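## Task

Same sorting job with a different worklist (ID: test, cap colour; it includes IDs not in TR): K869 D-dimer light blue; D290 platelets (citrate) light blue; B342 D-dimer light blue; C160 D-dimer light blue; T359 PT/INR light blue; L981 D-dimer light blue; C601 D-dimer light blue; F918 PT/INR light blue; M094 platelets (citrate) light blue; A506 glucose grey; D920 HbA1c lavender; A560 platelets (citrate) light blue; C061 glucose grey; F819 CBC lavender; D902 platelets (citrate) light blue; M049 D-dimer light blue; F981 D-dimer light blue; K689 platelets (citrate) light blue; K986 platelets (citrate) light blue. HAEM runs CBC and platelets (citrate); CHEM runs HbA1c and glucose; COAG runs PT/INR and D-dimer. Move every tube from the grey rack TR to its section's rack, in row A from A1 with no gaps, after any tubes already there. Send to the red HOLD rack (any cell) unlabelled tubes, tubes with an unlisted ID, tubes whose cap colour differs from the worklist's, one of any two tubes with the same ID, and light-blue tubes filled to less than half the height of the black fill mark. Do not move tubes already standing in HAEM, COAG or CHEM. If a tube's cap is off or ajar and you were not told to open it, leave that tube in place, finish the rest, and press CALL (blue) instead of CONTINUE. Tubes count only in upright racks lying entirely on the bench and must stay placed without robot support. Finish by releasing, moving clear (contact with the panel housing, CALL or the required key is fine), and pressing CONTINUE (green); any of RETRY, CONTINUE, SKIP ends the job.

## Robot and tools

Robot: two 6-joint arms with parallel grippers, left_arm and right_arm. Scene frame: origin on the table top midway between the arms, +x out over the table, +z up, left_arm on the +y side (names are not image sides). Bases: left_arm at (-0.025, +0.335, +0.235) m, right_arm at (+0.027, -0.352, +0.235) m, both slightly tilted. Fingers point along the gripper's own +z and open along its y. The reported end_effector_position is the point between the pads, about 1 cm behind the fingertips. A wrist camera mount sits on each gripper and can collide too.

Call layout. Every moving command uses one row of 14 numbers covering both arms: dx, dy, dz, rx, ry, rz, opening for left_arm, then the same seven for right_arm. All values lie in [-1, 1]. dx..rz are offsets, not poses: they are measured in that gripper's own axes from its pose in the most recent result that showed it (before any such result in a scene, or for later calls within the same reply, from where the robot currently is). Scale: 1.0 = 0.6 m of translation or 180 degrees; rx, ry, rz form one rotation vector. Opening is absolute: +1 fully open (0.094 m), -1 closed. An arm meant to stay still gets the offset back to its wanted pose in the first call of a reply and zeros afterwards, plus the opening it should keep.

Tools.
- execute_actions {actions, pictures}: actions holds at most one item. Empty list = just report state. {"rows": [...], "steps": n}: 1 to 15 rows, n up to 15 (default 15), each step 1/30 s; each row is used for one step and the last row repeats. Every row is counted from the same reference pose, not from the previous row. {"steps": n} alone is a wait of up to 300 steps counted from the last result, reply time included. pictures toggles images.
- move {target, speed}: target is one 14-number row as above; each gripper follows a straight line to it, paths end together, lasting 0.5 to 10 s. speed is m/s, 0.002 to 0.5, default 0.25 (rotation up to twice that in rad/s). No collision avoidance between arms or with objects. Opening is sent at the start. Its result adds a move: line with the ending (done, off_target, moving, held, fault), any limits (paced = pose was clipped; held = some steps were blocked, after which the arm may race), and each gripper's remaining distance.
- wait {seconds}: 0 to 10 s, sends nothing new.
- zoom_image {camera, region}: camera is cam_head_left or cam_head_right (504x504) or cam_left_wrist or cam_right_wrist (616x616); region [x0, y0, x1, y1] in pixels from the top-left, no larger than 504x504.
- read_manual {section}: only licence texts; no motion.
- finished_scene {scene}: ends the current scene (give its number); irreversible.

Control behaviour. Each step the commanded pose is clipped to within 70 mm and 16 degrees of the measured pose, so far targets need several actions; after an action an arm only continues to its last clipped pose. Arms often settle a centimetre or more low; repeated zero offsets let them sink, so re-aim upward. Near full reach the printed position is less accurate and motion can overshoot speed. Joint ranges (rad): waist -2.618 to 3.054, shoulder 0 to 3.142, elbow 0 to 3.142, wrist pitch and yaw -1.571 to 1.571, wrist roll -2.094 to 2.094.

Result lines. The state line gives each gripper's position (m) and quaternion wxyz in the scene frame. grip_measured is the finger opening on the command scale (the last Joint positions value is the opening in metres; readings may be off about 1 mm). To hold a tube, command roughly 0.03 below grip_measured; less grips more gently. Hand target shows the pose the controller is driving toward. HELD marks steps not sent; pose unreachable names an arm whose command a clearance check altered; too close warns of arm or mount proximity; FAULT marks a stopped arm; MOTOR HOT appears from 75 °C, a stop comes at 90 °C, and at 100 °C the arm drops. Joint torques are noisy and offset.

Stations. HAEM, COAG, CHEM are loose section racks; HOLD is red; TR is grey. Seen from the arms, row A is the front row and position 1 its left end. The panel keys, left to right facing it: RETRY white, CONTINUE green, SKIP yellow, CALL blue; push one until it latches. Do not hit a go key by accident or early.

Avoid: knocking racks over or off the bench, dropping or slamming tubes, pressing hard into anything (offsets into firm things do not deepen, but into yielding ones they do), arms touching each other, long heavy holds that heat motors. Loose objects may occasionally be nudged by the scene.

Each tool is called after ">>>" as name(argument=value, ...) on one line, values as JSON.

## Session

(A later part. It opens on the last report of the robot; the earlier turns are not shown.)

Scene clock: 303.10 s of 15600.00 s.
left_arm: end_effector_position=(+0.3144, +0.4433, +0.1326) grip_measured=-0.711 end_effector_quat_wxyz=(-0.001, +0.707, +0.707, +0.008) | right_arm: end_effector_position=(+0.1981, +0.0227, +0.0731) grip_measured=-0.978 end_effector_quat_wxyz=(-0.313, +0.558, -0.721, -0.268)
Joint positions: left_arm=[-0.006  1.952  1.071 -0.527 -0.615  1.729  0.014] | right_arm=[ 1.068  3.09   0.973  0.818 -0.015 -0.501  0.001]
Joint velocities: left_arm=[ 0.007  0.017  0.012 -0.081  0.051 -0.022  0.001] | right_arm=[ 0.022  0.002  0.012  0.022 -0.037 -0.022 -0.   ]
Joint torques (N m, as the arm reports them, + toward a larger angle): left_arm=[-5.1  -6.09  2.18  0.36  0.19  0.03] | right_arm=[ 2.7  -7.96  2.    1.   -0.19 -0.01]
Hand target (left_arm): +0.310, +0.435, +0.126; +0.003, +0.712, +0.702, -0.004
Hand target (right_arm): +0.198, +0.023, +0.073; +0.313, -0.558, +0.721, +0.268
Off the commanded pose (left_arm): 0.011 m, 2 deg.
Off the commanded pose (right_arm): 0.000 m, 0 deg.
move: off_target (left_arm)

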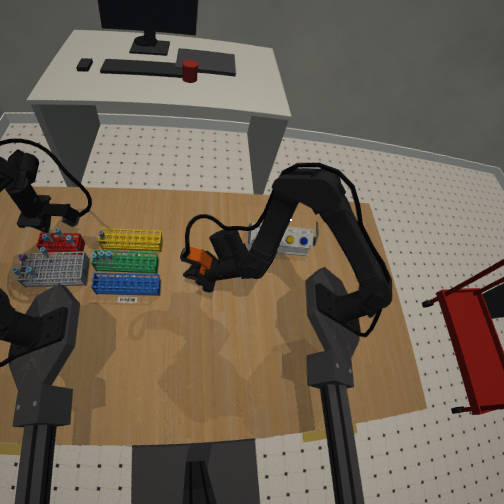

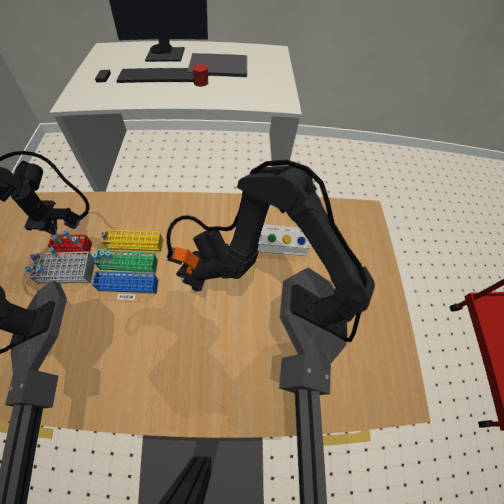

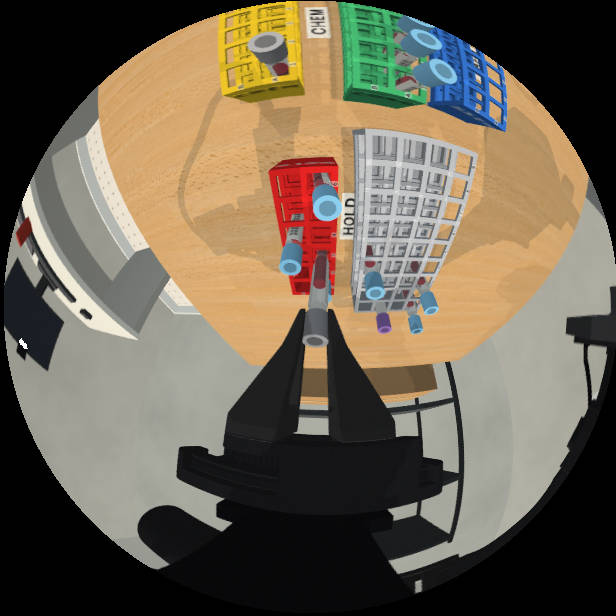

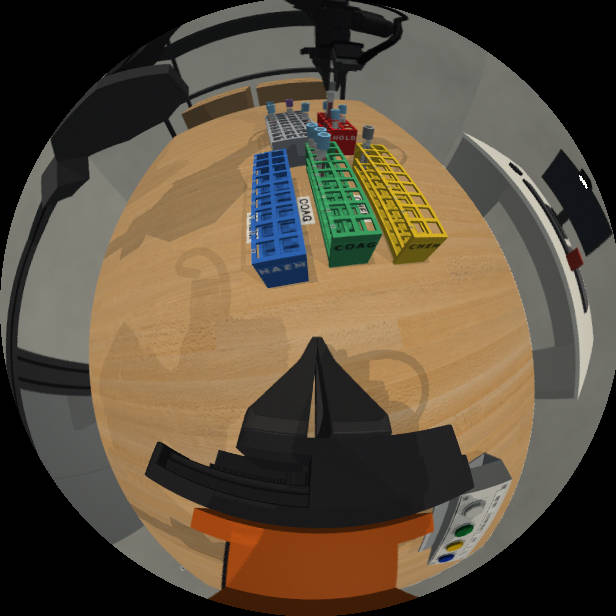

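>>> move(target=[-0.015,-0.012,0.085,0,-0.01,0.004,-0.73,0,0,0,0,0,0,-1], speed=0.04)

Scene clock: 306.93 s of 15600.00 s.
left_arm: end_effector_position=(+0.3135, +0.4447, +0.0885) grip_measured=-0.711 end_effector_quat_wxyz=(+0.005, +0.705, +0.709, +0.012) | right_arm: end_effector_position=(+0.1981, +0.0227, +0.0731) grip_measured=-0.978 end_effector_quat_wxyz=(-0.313, +0.558, -0.721, -0.268)
Joint positions: left_arm=[ 0.075  2.04   1.022 -0.32  -0.594  1.829  0.014] | right_arm=[ 1.068  3.09   0.973  0.818 -0.015 -0.501  0.001]
Joint velocities: left_arm=[ 0.002  0.012 -0.022  0.037 -0.007  0.007 -0.001] | right_arm=[-0.002  0.007  0.002  0.007  0.051  0.066  0.   ]
Joint torques (N m, as the arm reports them, + toward a larger angle): left_arm=[-4.89 -6.15  1.56  0.42  0.18  0.05] | right_arm=[ 2.69 -7.97  2.01  1.03 -0.21  0.01]
Hand target (left_arm): +0.307, +0.435, +0.082; +0.009, +0.711, +0.703, -0.003
Hand target (right_arm): +0.198, +0.023, +0.073; +0.313, -0.558, +0.721, +0.268
Off the commanded pose (left_arm): 0.013 m, 2 deg.
Off the commanded pose (right_arm): 0.000 m, 0 deg.
move: off_target (left_arm)

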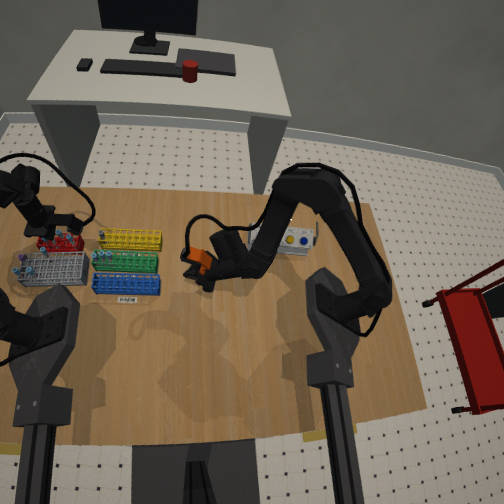

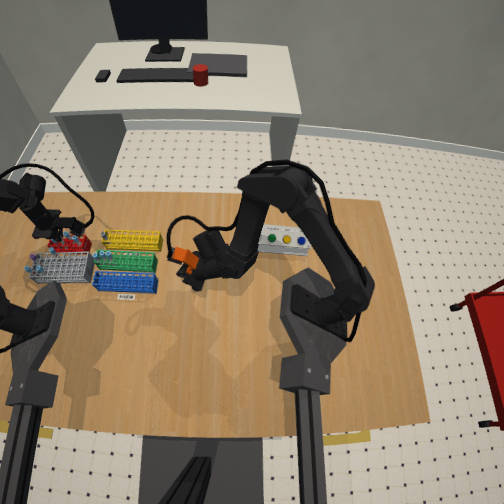

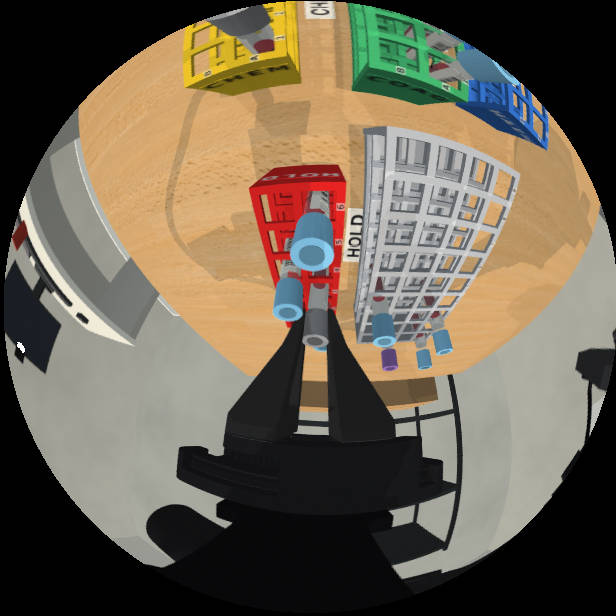

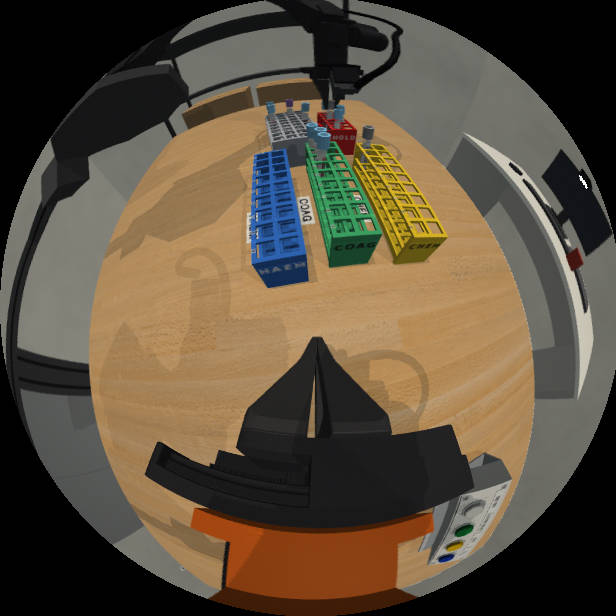

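>>> execute_actions(actions=[{"rows":[[0,0,0,0,0,0,-0.45,0,0,0,0,0,0,-1]],"steps":5}], pictures=false)

>>> move(target=[0,0.01,-0.095,0,0,0,-0.45,0,0,0,0,0,0,-1], speed=0.15)

>>> move(target=[0.015,-0.08,-0.005,0,-0.005,0,-0.4,0,0,0,0,0,0,-1], speed=0.15)

Scene clock: 310.83 s of 15600.00 s.
left_arm: end_effector_position=(+0.3138, +0.4447, +0.0885) grip_measured=-0.452 end_effector_quat_wxyz=(+0.005, +0.705, +0.709, +0.012) | right_arm: end_effector_position=(+0.1981, +0.0227, +0.0731) grip_measured=-0.978 end_effector_quat_wxyz=(-0.313, +0.558, -0.721, -0.268)
Joint positions: left_arm=[ 0.075  2.04   1.022 -0.318 -0.593  1.83   0.026] | right_arm=[ 1.068  3.09   0.973  0.818 -0.015 -0.501  0.001]
Joint velocities: left_arm=[-0.032 -0.002 -0.002 -0.051 -0.022 -0.007  0.001] | right_arm=[-0.012  0.022 -0.012  0.022 -0.037 -0.051  0.001]
Joint torques (N m, as the arm reports them, + toward a larger angle): left_arm=[-5.24 -7.49  2.65  0.27 -0.04  0.04] | right_arm=[ 2.69 -7.98  2.02  1.02 -0.2  -0.03]
Hand target (left_arm): +0.313, +0.445, +0.089; +0.005, +0.705, +0.709, +0.012
Hand target (right_arm): +0.198, +0.023, +0.073; +0.313, -0.558, +0.721, +0.268
Off the commanded pose (left_arm): 0.000 m, 0 deg.
Off the commanded pose (right_arm): 0.000 m, 0 deg.
Steps of this call (steps 1 to 90: nothing new was sent; then 0.73 s passed at rest; steps 91 to 95: all 5 steps of this action). Readings (end_effector_position):
91: left_arm (+0.3138, +0.4447, +0.0885) | right_arm (+0.1981, +0.0227, +0.0731)
92: left_arm (+0.3138, +0.4447, +0.0885) | right_arm (+0.1981, +0.0227, +0.0731)
94: left_arm (+0.3138, +0.4447, +0.0885) | right_arm (+0.1981, +0.0227, +0.0731)
95: the state above

Scene clock: 312.13 s of 15600.00 s.
left_arm: end_effector_position=(+0.3140, +0.4445, +0.1364) grip_measured=-0.452 end_effector_quat_wxyz=(+0.001, +0.704, +0.711, +0.008) | right_arm: end_effector_position=(+0.1981, +0.0227, +0.0731) grip_measured=-0.978 end_effector_quat_wxyz=(-0.313, +0.558, -0.721, -0.268)
Joint positions: left_arm=[-0.007  1.939  1.072 -0.54  -0.612  1.719  0.026] | right_arm=[ 1.068  3.09   0.973  0.818 -0.015 -0.501  0.001]
Joint velocities: left_arm=[ 0.002  0.002 -0.007  0.007 -0.081  0.007  0.   ] | right_arm=[ 0.007  0.017  0.002 -0.007 -0.007  0.051 -0.003]
Joint torques (N m, as the arm reports them, + toward a larger angle): left_arm=[-6.4  -7.99  4.55  0.01  0.   -0.08] | right_arm=[ 2.75 -8.01  2.08  1.03 -0.22  0.  ]
Hand target (left_arm): +0.319, +0.444, +0.146; +0.006, +0.705, +0.709, +0.012
Hand target (right_arm): +0.198, +0.023, +0.073; +0.313, -0.558, +0.721, +0.268
Off the commanded pose (left_arm): 0.010 m, 1 deg.
Off the commanded pose (right_arm): 0.000 m, 0 deg.
move: done

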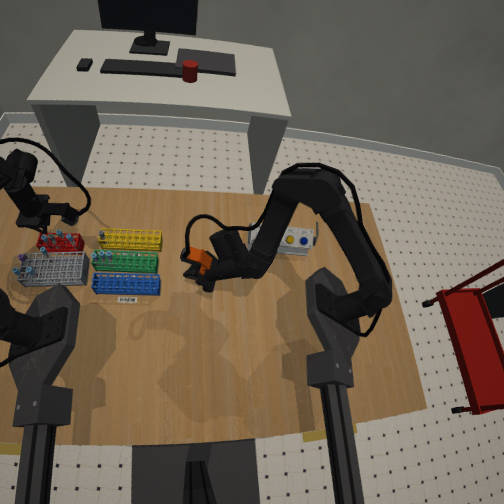

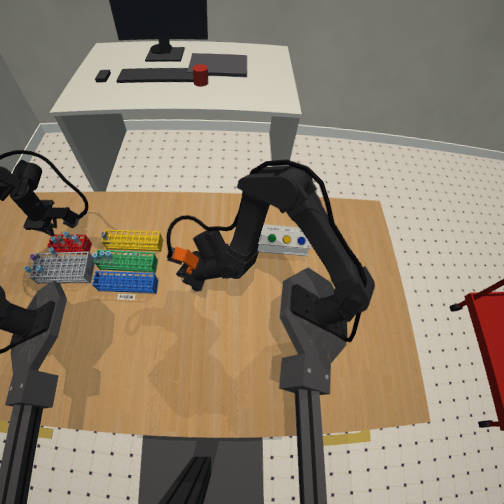

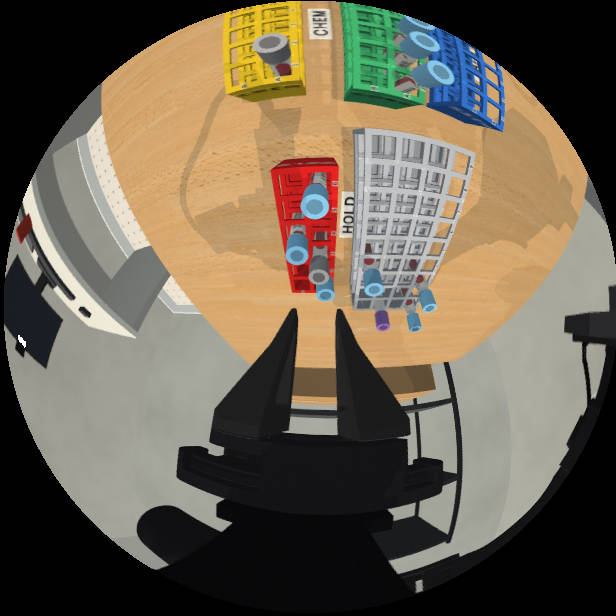

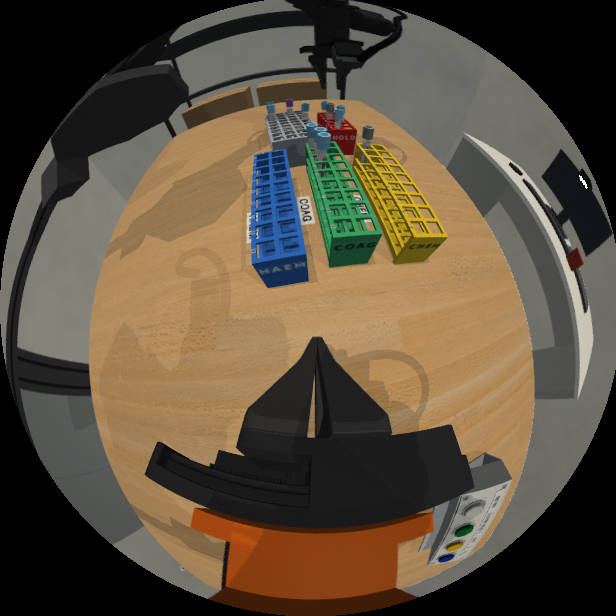

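Scene clock: 313.07 s of 15600.00 s.
left_arm: end_effector_position=(+0.2666, +0.4557, +0.1373) grip_measured=-0.402 end_effector_quat_wxyz=(-0.006, +0.705, +0.709, +0.003) | right_arm: end_effector_position=(+0.1981, +0.0227, +0.0731) grip_measured=-0.978 end_effector_quat_wxyz=(-0.313, +0.558, -0.721, -0.268)
Joint positions: left_arm=[ 0.04   1.788  0.883 -0.49  -0.611  1.769  0.028] | right_arm=[ 1.068  3.09   0.973  0.818 -0.015 -0.501  0.001]
Joint velocities: left_arm=[ 0.007 -0.012  0.007  0.022  0.007 -0.022  0.002] | right_arm=[-0.007  0.007 -0.007  0.051  0.051  0.007 -0.001]
Joint torques (N m, as the arm reports them, + toward a larger angle): left_arm=[-4.09 -7.62  2.01  0.38  0.11  0.04] | right_arm=[ 2.6  -7.92  2.1   1.02 -0.2  -0.03]
Hand target (left_arm): +0.266, +0.454, +0.139; +0.006, +0.704, +0.711, +0.002
Hand target (right_arm): +0.198, +0.023, +0.073; +0.313, -0.558, +0.721, +0.268
Off the commanded pose (left_arm): 0.003 m, 2 deg.
Off the commanded pose (right_arm): 0.000 m, 0 deg.
move: done

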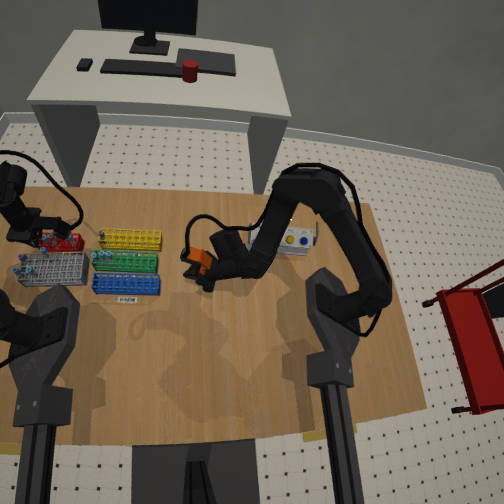

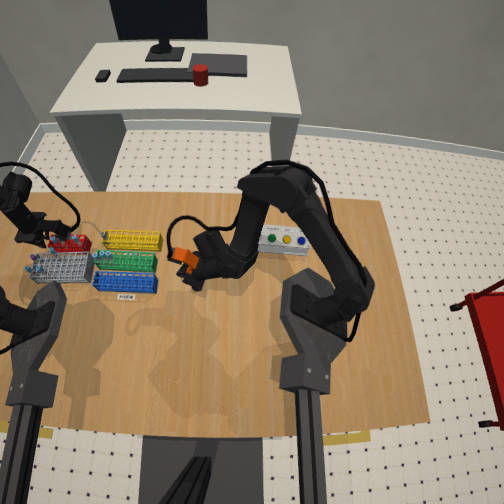

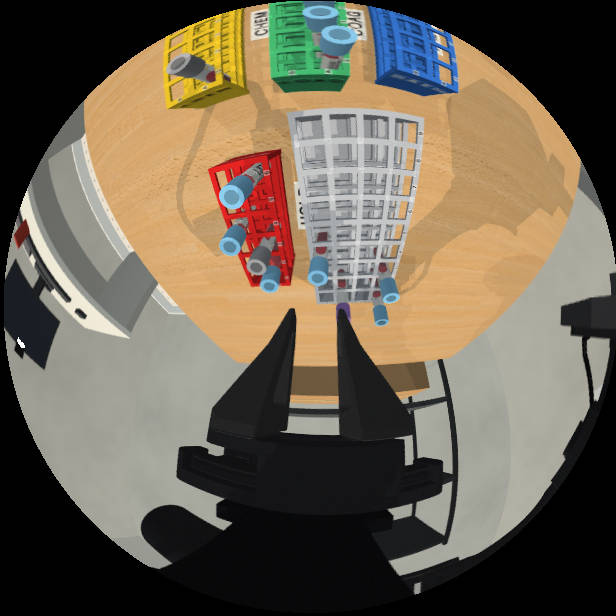

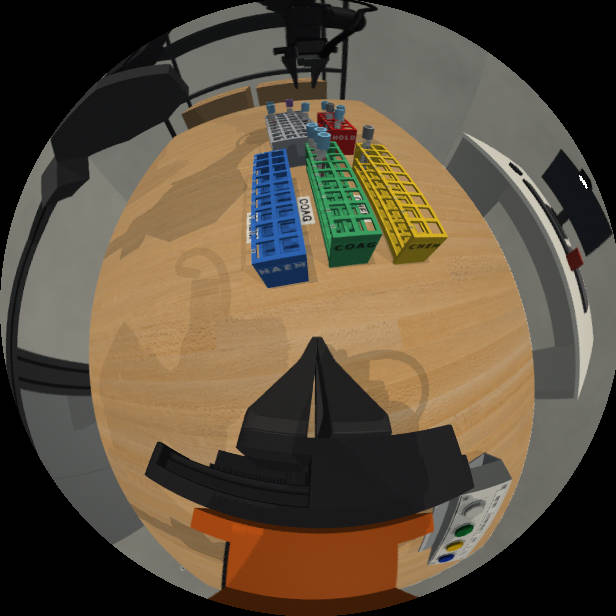

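>>> move(target=[-0.012,-0.014,0.103,0.002,-0.011,0.005,-0.4,0,0,0,0,0,0,-1], speed=0.08)

Scene clock: 316.33 s of 15600.00 s.
left_arm: end_effector_position=(+0.2637, +0.4584, +0.0813) grip_measured=-0.402 end_effector_quat_wxyz=(-0.002, +0.705, +0.709, +0.003) | right_arm: end_effector_position=(+0.1981, +0.0227, +0.0731) grip_measured=-0.978 end_effector_quat_wxyz=(-0.313, +0.558, -0.721, -0.268)
Joint positions: left_arm=[ 0.159  1.923  0.828 -0.216 -0.577  1.911  0.028] | right_arm=[ 1.068  3.09   0.973  0.818 -0.015 -0.501  0.001]
Joint velocities: left_arm=[ 0.007 -0.027 -0.002  0.007  0.007 -0.022 -0.002] | right_arm=[-0.012  0.007 -0.012  0.066 -0.007  0.007 -0.001]
Joint torques (N m, as the arm reports them, + toward a larger angle): left_arm=[-4.18 -5.6   1.02  0.36  0.13  0.06] | right_arm=[ 2.62 -7.91  1.99  1.04 -0.21 -0.02]
Hand target (left_arm): +0.257, +0.449, +0.076; +0.003, +0.711, +0.703, -0.012
Hand target (right_arm): +0.198, +0.023, +0.073; +0.313, -0.558, +0.721, +0.268
Off the commanded pose (left_arm): 0.012 m, 2 deg.
Off the commanded pose (right_arm): 0.000 m, 0 deg.
move: off_target (left_arm)

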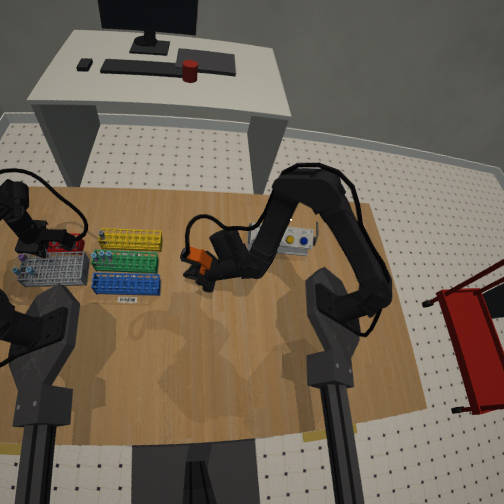

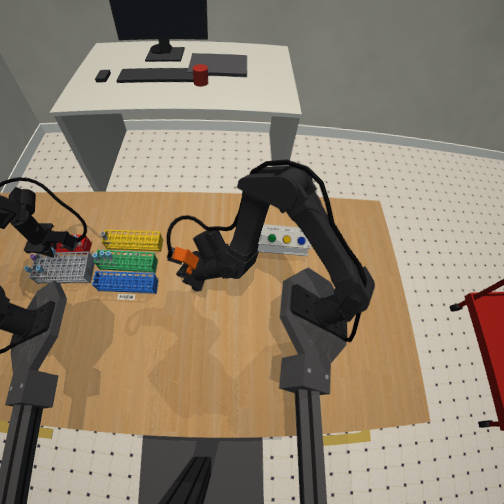

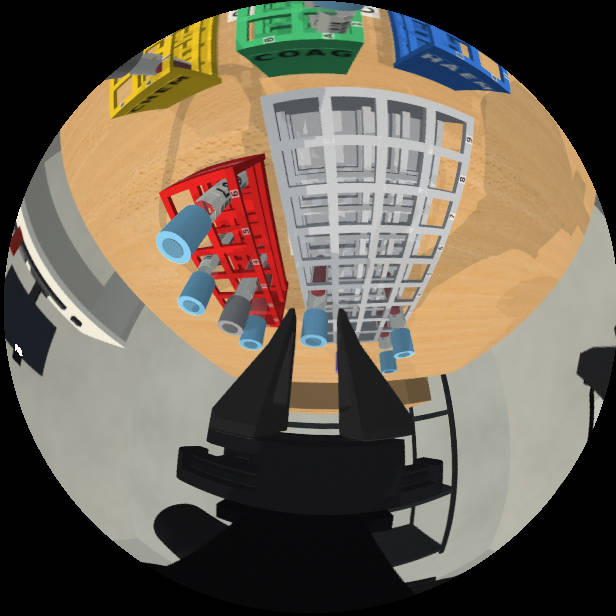

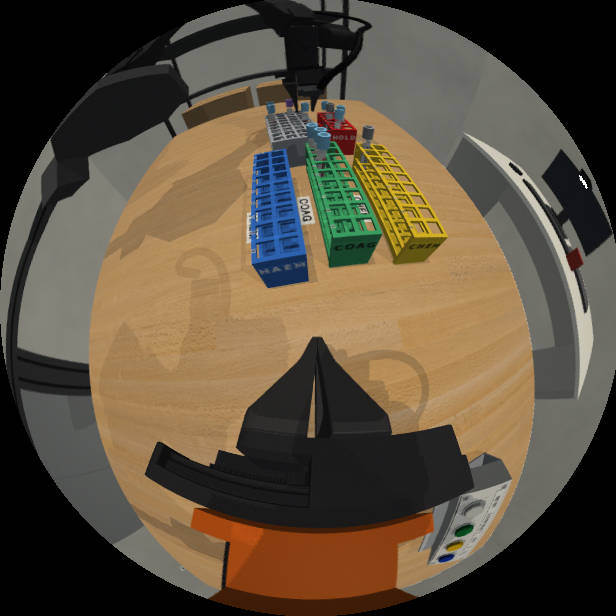

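>>> execute_actions(actions=[{"rows":[[0,0,0,0,0,0,-0.73,0,0,0,0,0,0,-1]],"steps":7}], pictures=false)

>>> move(target=[0,0.01,-0.18,-0.005,0,0,-0.73,0,0,0,0,0,0,-1], speed=0.12)

>>> move(target=[-0.32,-0.085,-0.005,0,0,-0.7,-0.73,0,0,0,0,0,0,-1], speed=0.5)

>>> zoom_image(camera="cam_right_wrist", region=[240,50,340,150])

Scene clock: 322.53 s of 15600.00 s.
left_arm: end_effector_position=(+0.2640, +0.4584, +0.0813) grip_measured=-0.711 end_effector_quat_wxyz=(-0.002, +0.705, +0.709, +0.003) | right_arm: end_effector_position=(+0.1981, +0.0227, +0.0731) grip_measured=-0.978 end_effector_quat_wxyz=(-0.313, +0.558, -0.721, -0.268)
Joint positions: left_arm=[ 0.159  1.923  0.828 -0.214 -0.577  1.913  0.014] | right_arm=[ 1.068  3.09   0.973  0.818 -0.015 -0.501  0.001]
Joint velocities: left_arm=[-0.002 -0.007  0.007  0.022  0.051 -0.051 -0.001] | right_arm=[-0.012 -0.017  0.017 -0.007  0.037 -0.022 -0.001]
Joint torques (N m, as the arm reports them, + toward a larger angle): left_arm=[-4.41 -6.61  2.14  0.27 -0.02  0.02] | right_arm=[ 2.68 -7.91  2.04  1.   -0.2  -0.02]
Hand target (left_arm): +0.264, +0.458, +0.081; -0.002, +0.705, +0.709, +0.003
Hand target (right_arm): +0.198, +0.023, +0.073; +0.313, -0.558, +0.721, +0.268
Off the commanded pose (left_arm): 0.000 m, 0 deg.
Off the commanded pose (right_arm): 0.000 m, 0 deg.
Steps of this call (steps 1 to 90: nothing new was sent; then 2.97 s passed at rest; steps 91 to 97: all 7 steps of this action). Readings (end_effector_position):
91: left_arm (+0.2640, +0.4584, +0.0813) | right_arm (+0.1981, +0.0227, +0.0731)
92: left_arm (+0.2640, +0.4584, +0.0813) | right_arm (+0.1981, +0.0227, +0.0731)
94: left_arm (+0.2640, +0.4584, +0.0813) | right_arm (+0.1981, +0.0227, +0.0731)
97: the state above

Scene clock: 324.30 s of 15600.00 s.
left_arm: end_effector_position=(+0.2656, +0.4574, +0.1795) grip_measured=-0.711 end_effector_quat_wxyz=(-0.002, +0.704, +0.710, +0.002) | right_arm: end_effector_position=(+0.1981, +0.0227, +0.0731) grip_measured=-0.978 end_effector_quat_wxyz=(-0.313, +0.558, -0.721, -0.268)
Joint positions: left_arm=[-0.035  1.691  0.94  -0.691 -0.613  1.678  0.014] | right_arm=[ 1.068  3.09   0.973  0.818 -0.015 -0.501  0.001]
Joint velocities: left_arm=[ 0.012 -0.002 -0.002 -0.066 -0.007 -0.007 -0.   ] | right_arm=[-0.012  0.022 -0.002 -0.022 -0.095 -0.051 -0.   ]
Joint torques (N m, as the arm reports them, + toward a larger angle): left_arm=[-5.45 -6.9   4.89 -0.01 -0.02 -0.02] | right_arm=[ 2.63 -7.94  2.09  1.01 -0.2   0.  ]
Hand target (left_arm): +0.271, +0.458, +0.190; +0.005, +0.705, +0.710, +0.009
Hand target (right_arm): +0.198, +0.023, +0.073; +0.313, -0.558, +0.721, +0.268
Off the commanded pose (left_arm): 0.011 m, 1 deg.
Off the commanded pose (right_arm): 0.000 m, 0 deg.
move: off_target (left_arm)

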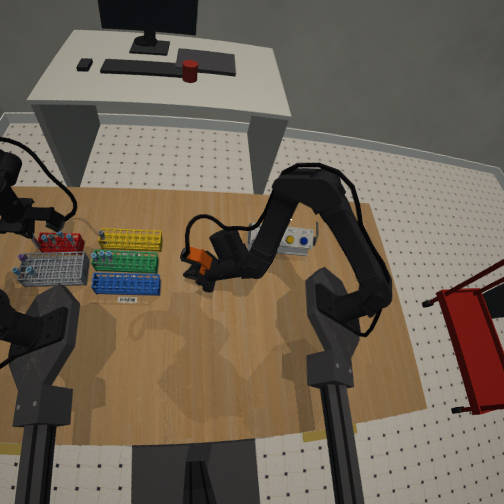

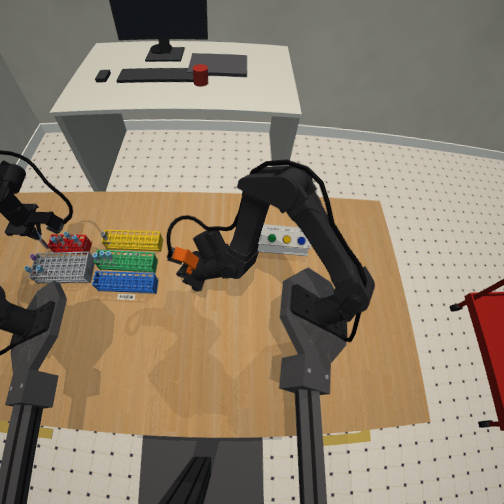

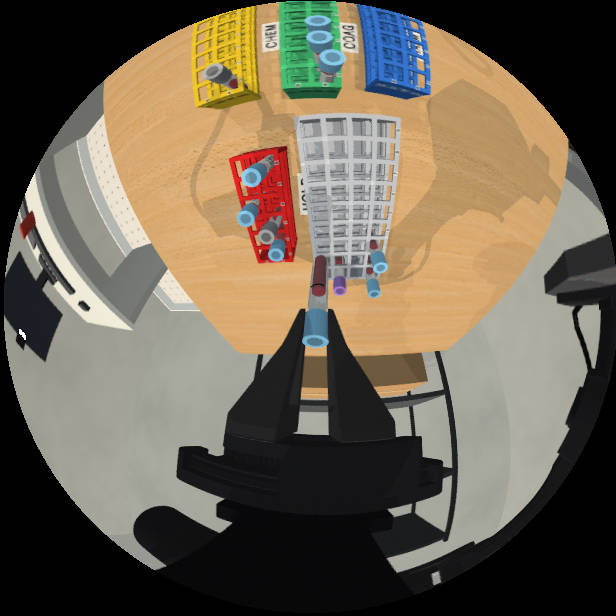

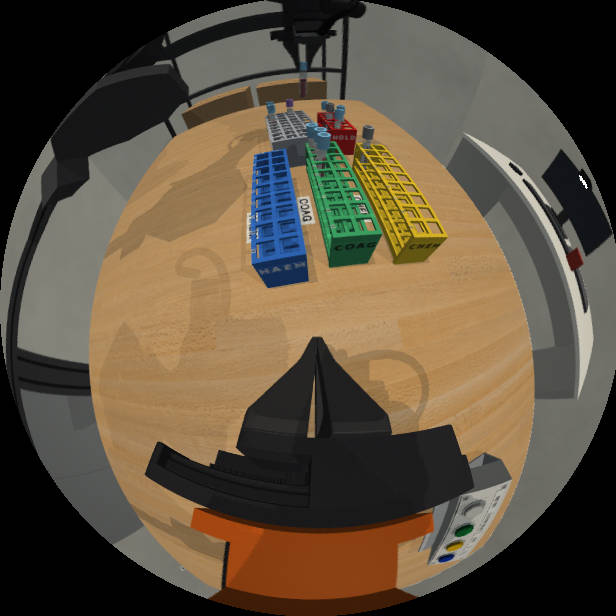

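Scene clock: 327.30 s of 15600.00 s.
left_arm: end_effector_position=(+0.2082, +0.2692, +0.1808) grip_measured=-0.711 end_effector_quat_wxyz=(-0.006, -0.316, +0.949, -0.001) | right_arm: end_effector_position=(+0.1981, +0.0227, +0.0731) grip_measured=-0.978 end_effector_quat_wxyz=(-0.313, +0.558, -0.721, -0.268)
Joint positions: left_arm=[-0.631  2.044  0.831 -0.645 -0.55  -1.249  0.014] | right_arm=[ 1.068  3.09   0.973  0.818 -0.015 -0.501  0.001]
Joint velocities: left_arm=[-0.012  0.007 -0.002 -0.095  0.022 -0.037  0.001] | right_arm=[ 0.012 -0.012 -0.002 -0.051 -0.022  0.022 -0.   ]
Joint torques (N m, as the arm reports them, + toward a larger angle): left_arm=[-5.74 -3.94  5.09  0.22 -0.06 -0.07] | right_arm=[ 2.69 -7.93  2.09  1.03 -0.21 -0.02]
Hand target (left_arm): +0.212, +0.263, +0.183; +0.001, -0.313, +0.950, -0.002
Hand target (right_arm): +0.198, +0.023, +0.073; +0.313, -0.558, +0.721, +0.268
Off the commanded pose (left_arm): 0.009 m, 1 deg.
Off the commanded pose (right_arm): 0.000 m, 0 deg.
move: done

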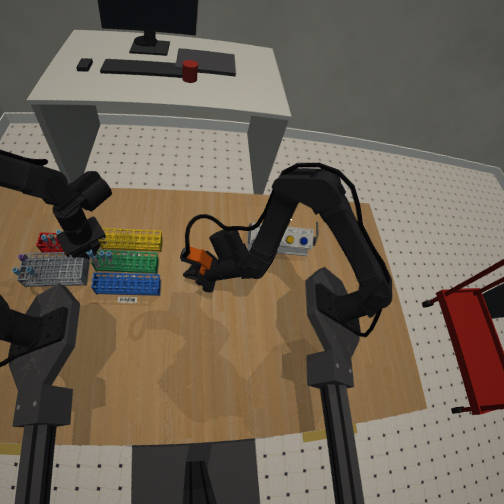

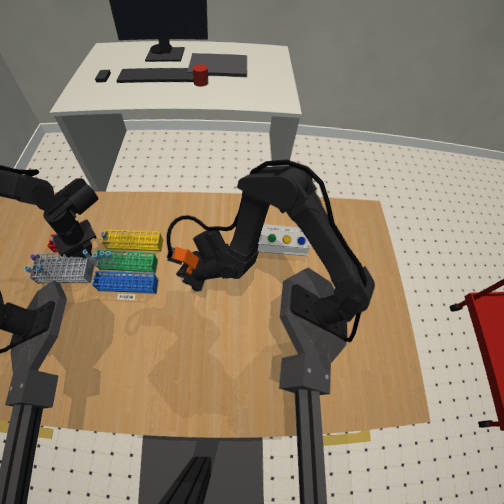

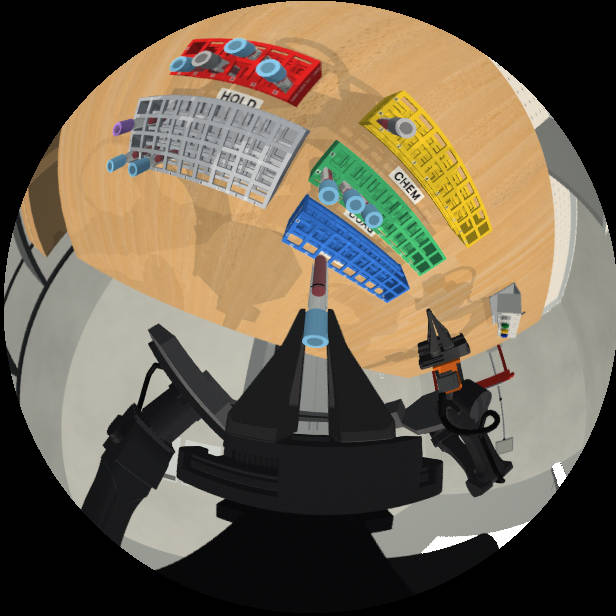

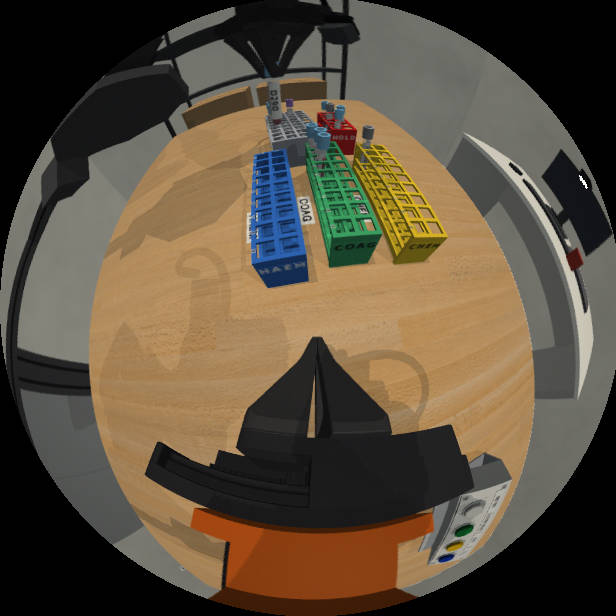

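Region (240, 50, 340, 150) of cam_right_wrist's 616x616 image, scaled by 5.040, with more detail than that image has.

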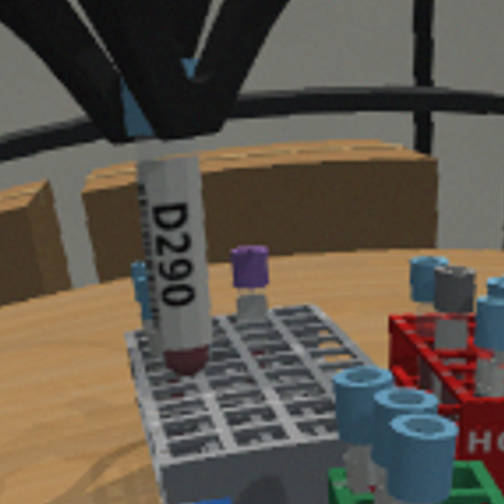

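>>> move(target=[0.02,0.057,0.05,0,0,0.705,-0.73,0,0,0,0,0,0,-1], speed=0.5)

>>> zoom_image(camera="cam_left_wrist", region=[240,200,390,350])

Scene clock: 333.87 s of 15600.00 s.
left_arm: end_effector_position=(+0.1771, +0.2890, +0.1502) grip_measured=-0.711 end_effector_quat_wxyz=(-0.012, +0.711, +0.703, -0.004) | right_arm: end_effector_position=(+0.1981, +0.0227, +0.0731) grip_measured=-0.978 end_effector_quat_wxyz=(-0.313, +0.558, -0.721, -0.268)
Joint positions: left_arm=[-0.568  2.019  0.649 -0.472 -0.576  1.035  0.014] | right_arm=[ 1.068  3.09   0.973  0.818 -0.015 -0.501  0.001]
Joint velocities: left_arm=[-0.007 -0.012 -0.002  0.066 -0.037 -0.037 -0.   ] | right_arm=[ 0.007  0.007 -0.007 -0.037  0.007  0.037 -0.001]
Joint torques (N m, as the arm reports them, + toward a larger angle): left_arm=[-3.3  -6.35  1.68  0.39  0.08  0.01] | right_arm=[ 2.78 -7.88  1.99  1.04 -0.18  0.01]
Hand target (left_arm): +0.178, +0.290, +0.151; -0.003, +0.707, +0.707, -0.005
Hand target (right_arm): +0.198, +0.023, +0.073; +0.313, -0.558, +0.721, +0.268
Off the commanded pose (left_arm): 0.001 m, 1 deg.
Off the commanded pose (right_arm): 0.000 m, 0 deg.
After step 90, 0.60 s passed at rest.
move: done

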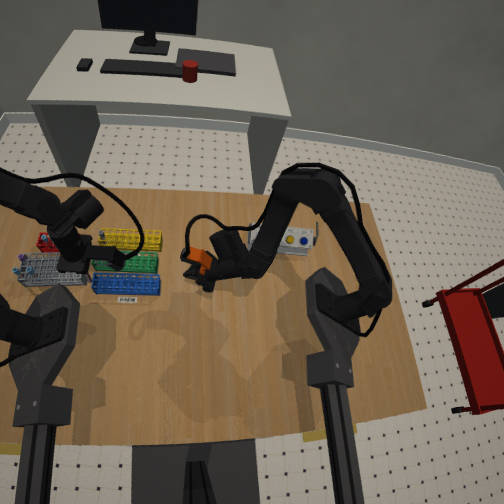

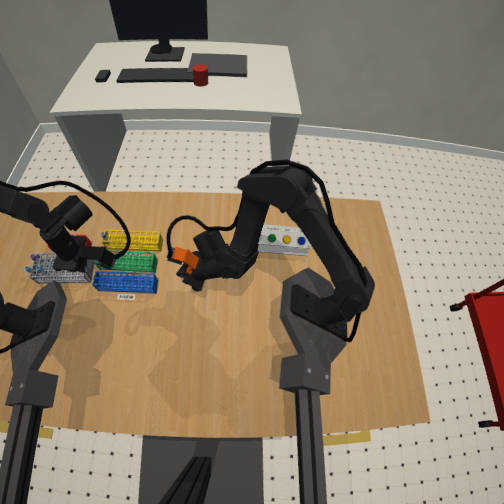

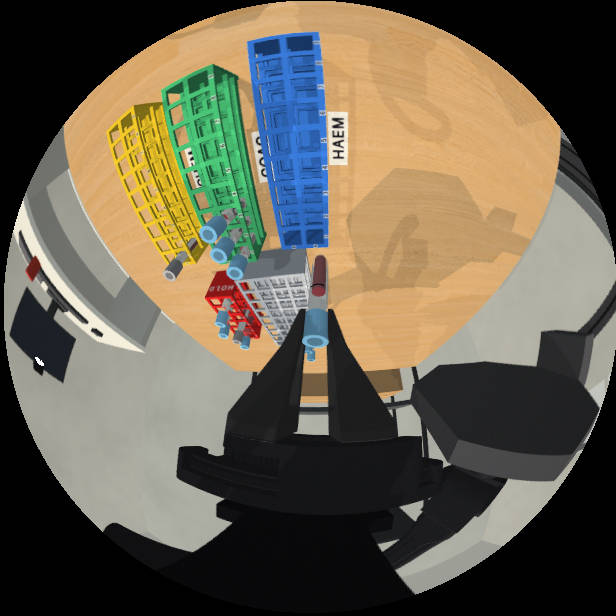

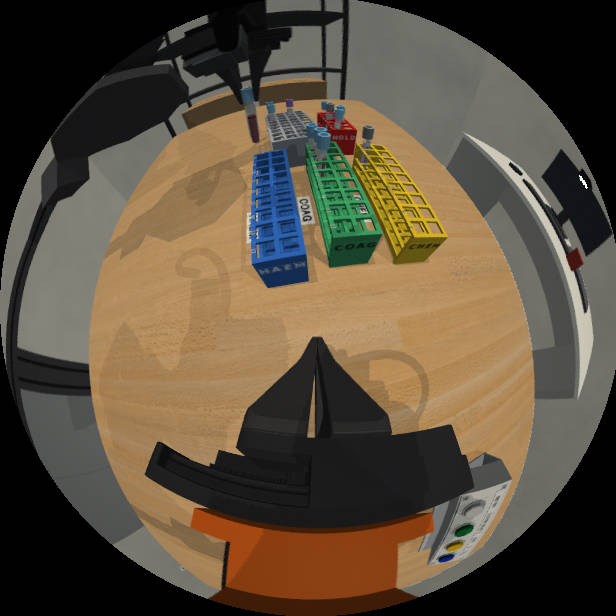

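Region (240, 200, 390, 350) of cam_left_wrist's 616x616 image, scaled by 3.360, with more detail than that image has.

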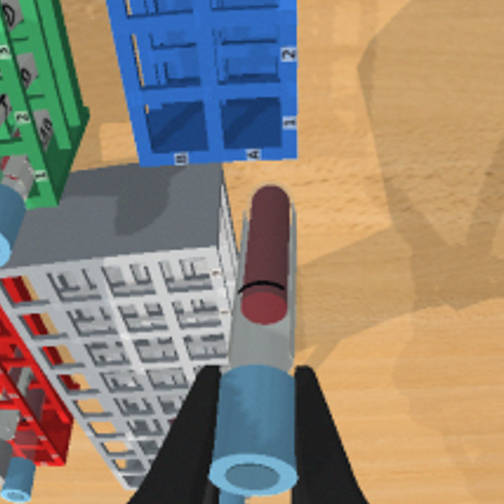

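>>> move(target=[-0.02,-0.004,0.038,-0.004,-0.008,0.002,-0.73,0,0,0,0,0,0,-1], speed=0.05)

>>> zoom_image(camera="cam_left_wrist", region=[240,200,390,350])

Scene clock: 339.07 s of 15600.00 s.
left_arm: end_effector_position=(+0.1809, +0.2779, +0.1331) grip_measured=-0.711 end_effector_quat_wxyz=(+0.007, +0.710, +0.705, -0.000) | right_arm: end_effector_position=(+0.1981, +0.0227, +0.0731) grip_measured=-0.978 end_effector_quat_wxyz=(-0.313, +0.558, -0.721, -0.268)
Joint positions: left_arm=[-0.553  2.086  0.622 -0.323 -0.576  1.074  0.014] | right_arm=[ 1.068  3.09   0.973  0.818 -0.015 -0.501  0.001]
Joint velocities: left_arm=[ 0.007  0.007  0.007  0.051  0.051  0.007 -0.001] | right_arm=[ 0.012  0.002 -0.007  0.022 -0.051 -0.037  0.   ]
Joint torques (N m, as the arm reports them, + toward a larger angle): left_arm=[-3.38 -3.59  1.48  0.39  0.11  0.06] | right_arm=[ 2.77 -7.99  2.01  1.06 -0.22 -0.01]
Hand target (left_arm): +0.174, +0.278, +0.128; +0.001, +0.713, +0.702, -0.008
Hand target (right_arm): +0.198, +0.023, +0.073; +0.313, -0.558, +0.721, +0.268
Off the commanded pose (left_arm): 0.009 m, 1 deg.
Off the commanded pose (right_arm): 0.000 m, 0 deg.
After step 90, 1.17 s passed at rest.
move: done

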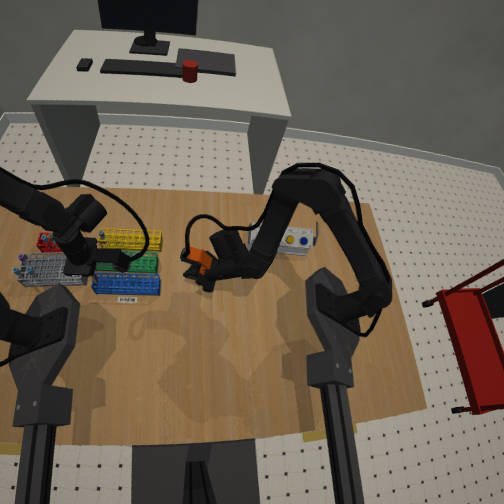

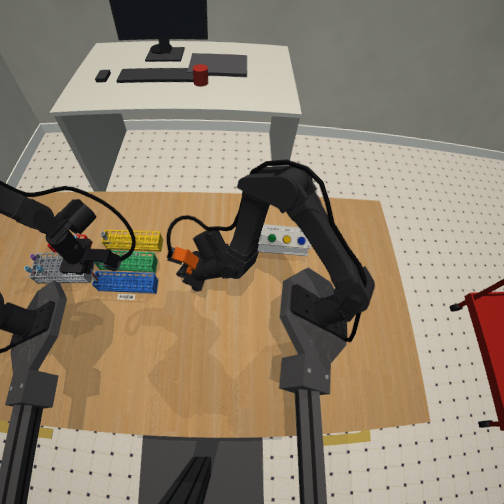

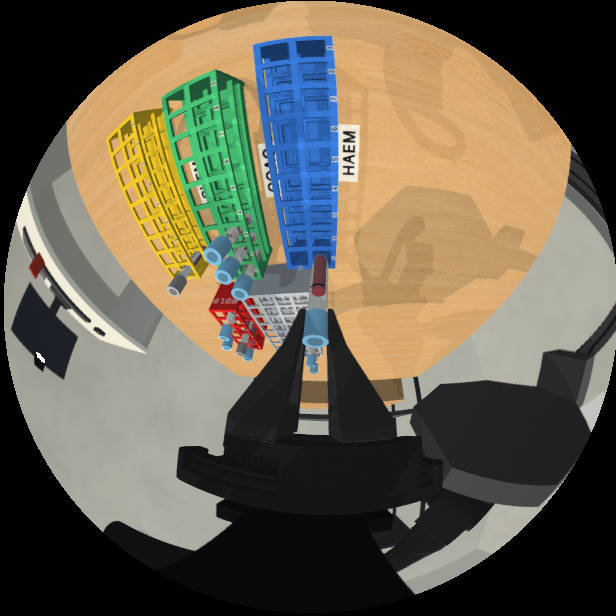

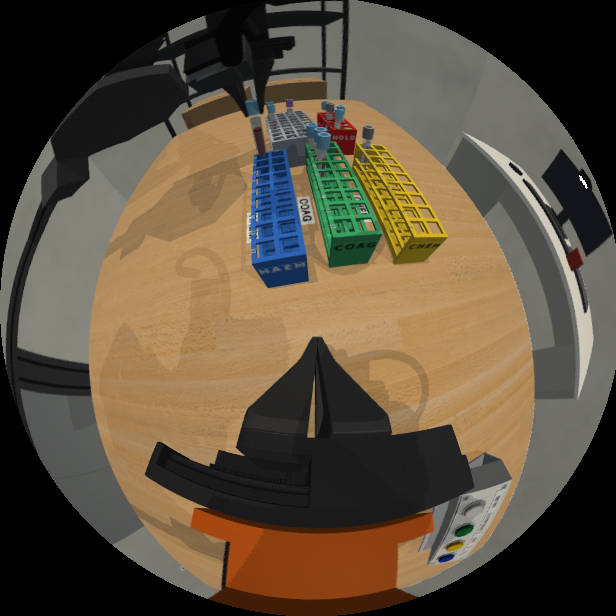

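Region (240, 200, 390, 350) of cam_left_wrist's 616x616 image, scaled by 3.360, with more detail than that image has.

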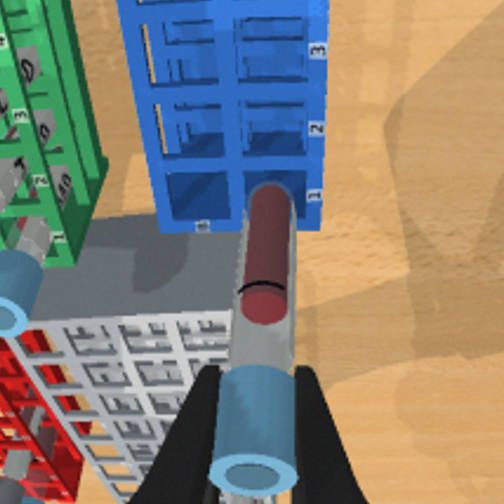

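>>> move(target=[0.007,-0.016,0.086,0.006,0.006,0.003,-0.73,0,0,0,0,0,0,-1], speed=0.04)

Scene clock: 343.53 s of 15600.00 s.
left_arm: end_effector_position=(+0.1805, +0.2805, +0.0865) grip_measured=-0.711 end_effector_quat_wxyz=(+0.002, +0.709, +0.706, +0.005) | right_arm: end_effector_position=(+0.1981, +0.0227, +0.0731) grip_measured=-0.978 end_effector_quat_wxyz=(-0.313, +0.558, -0.721, -0.268)
Joint positions: left_arm=[-0.433  2.252  0.589 -0.051 -0.61   1.21   0.014] | right_arm=[ 1.068  3.09   0.973  0.818 -0.015 -0.501  0.001]
Joint velocities: left_arm=[-0.017 -0.017  0.012 -0.037 -0.037  0.051 -0.   ] | right_arm=[ 0.007 -0.017 -0.007 -0.022 -0.037  0.037  0.001]
Joint torques (N m, as the arm reports them, + toward a larger angle): left_arm=[-3.69 -4.1   0.2   0.43 -0.05  0.03] | right_arm=[ 2.74 -7.98  2.07  1.04 -0.21 -0.04]
Hand target (left_arm): +0.171, +0.282, +0.081; -0.007, +0.713, +0.701, +0.000
Hand target (right_arm): +0.198, +0.023, +0.073; +0.313, -0.558, +0.721, +0.268
Off the commanded pose (left_arm): 0.010 m, 1 deg.
Off the commanded pose (right_arm): 0.000 m, 0 deg.
move: done

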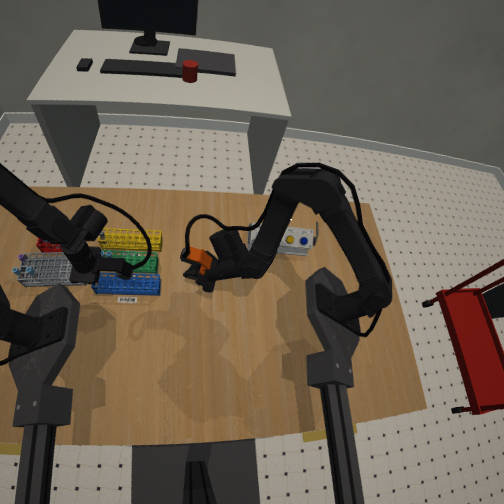

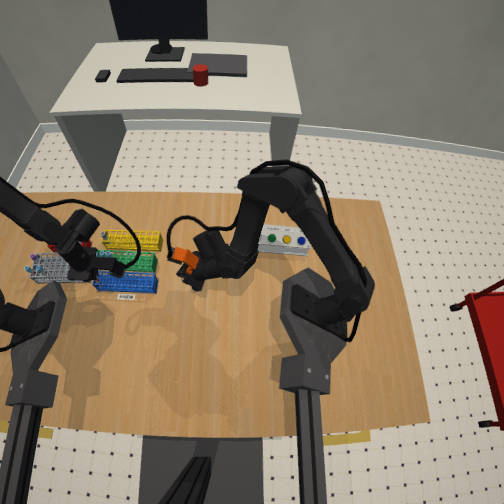

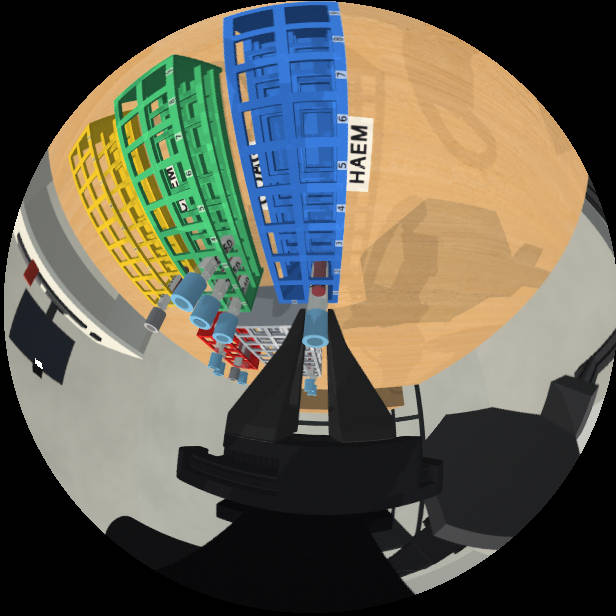

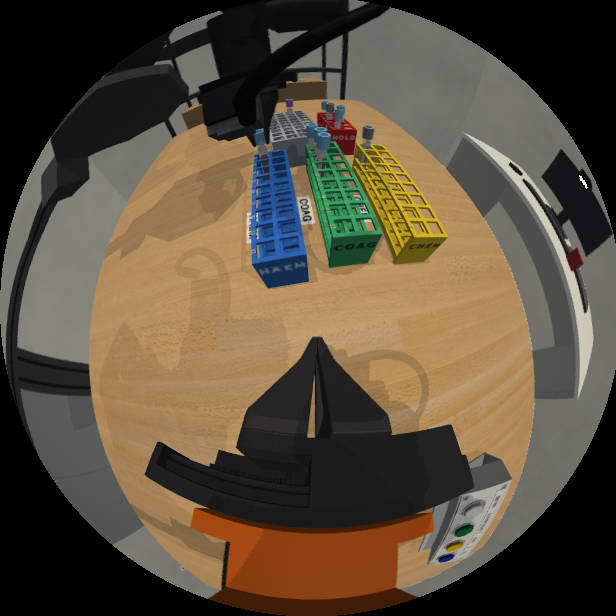

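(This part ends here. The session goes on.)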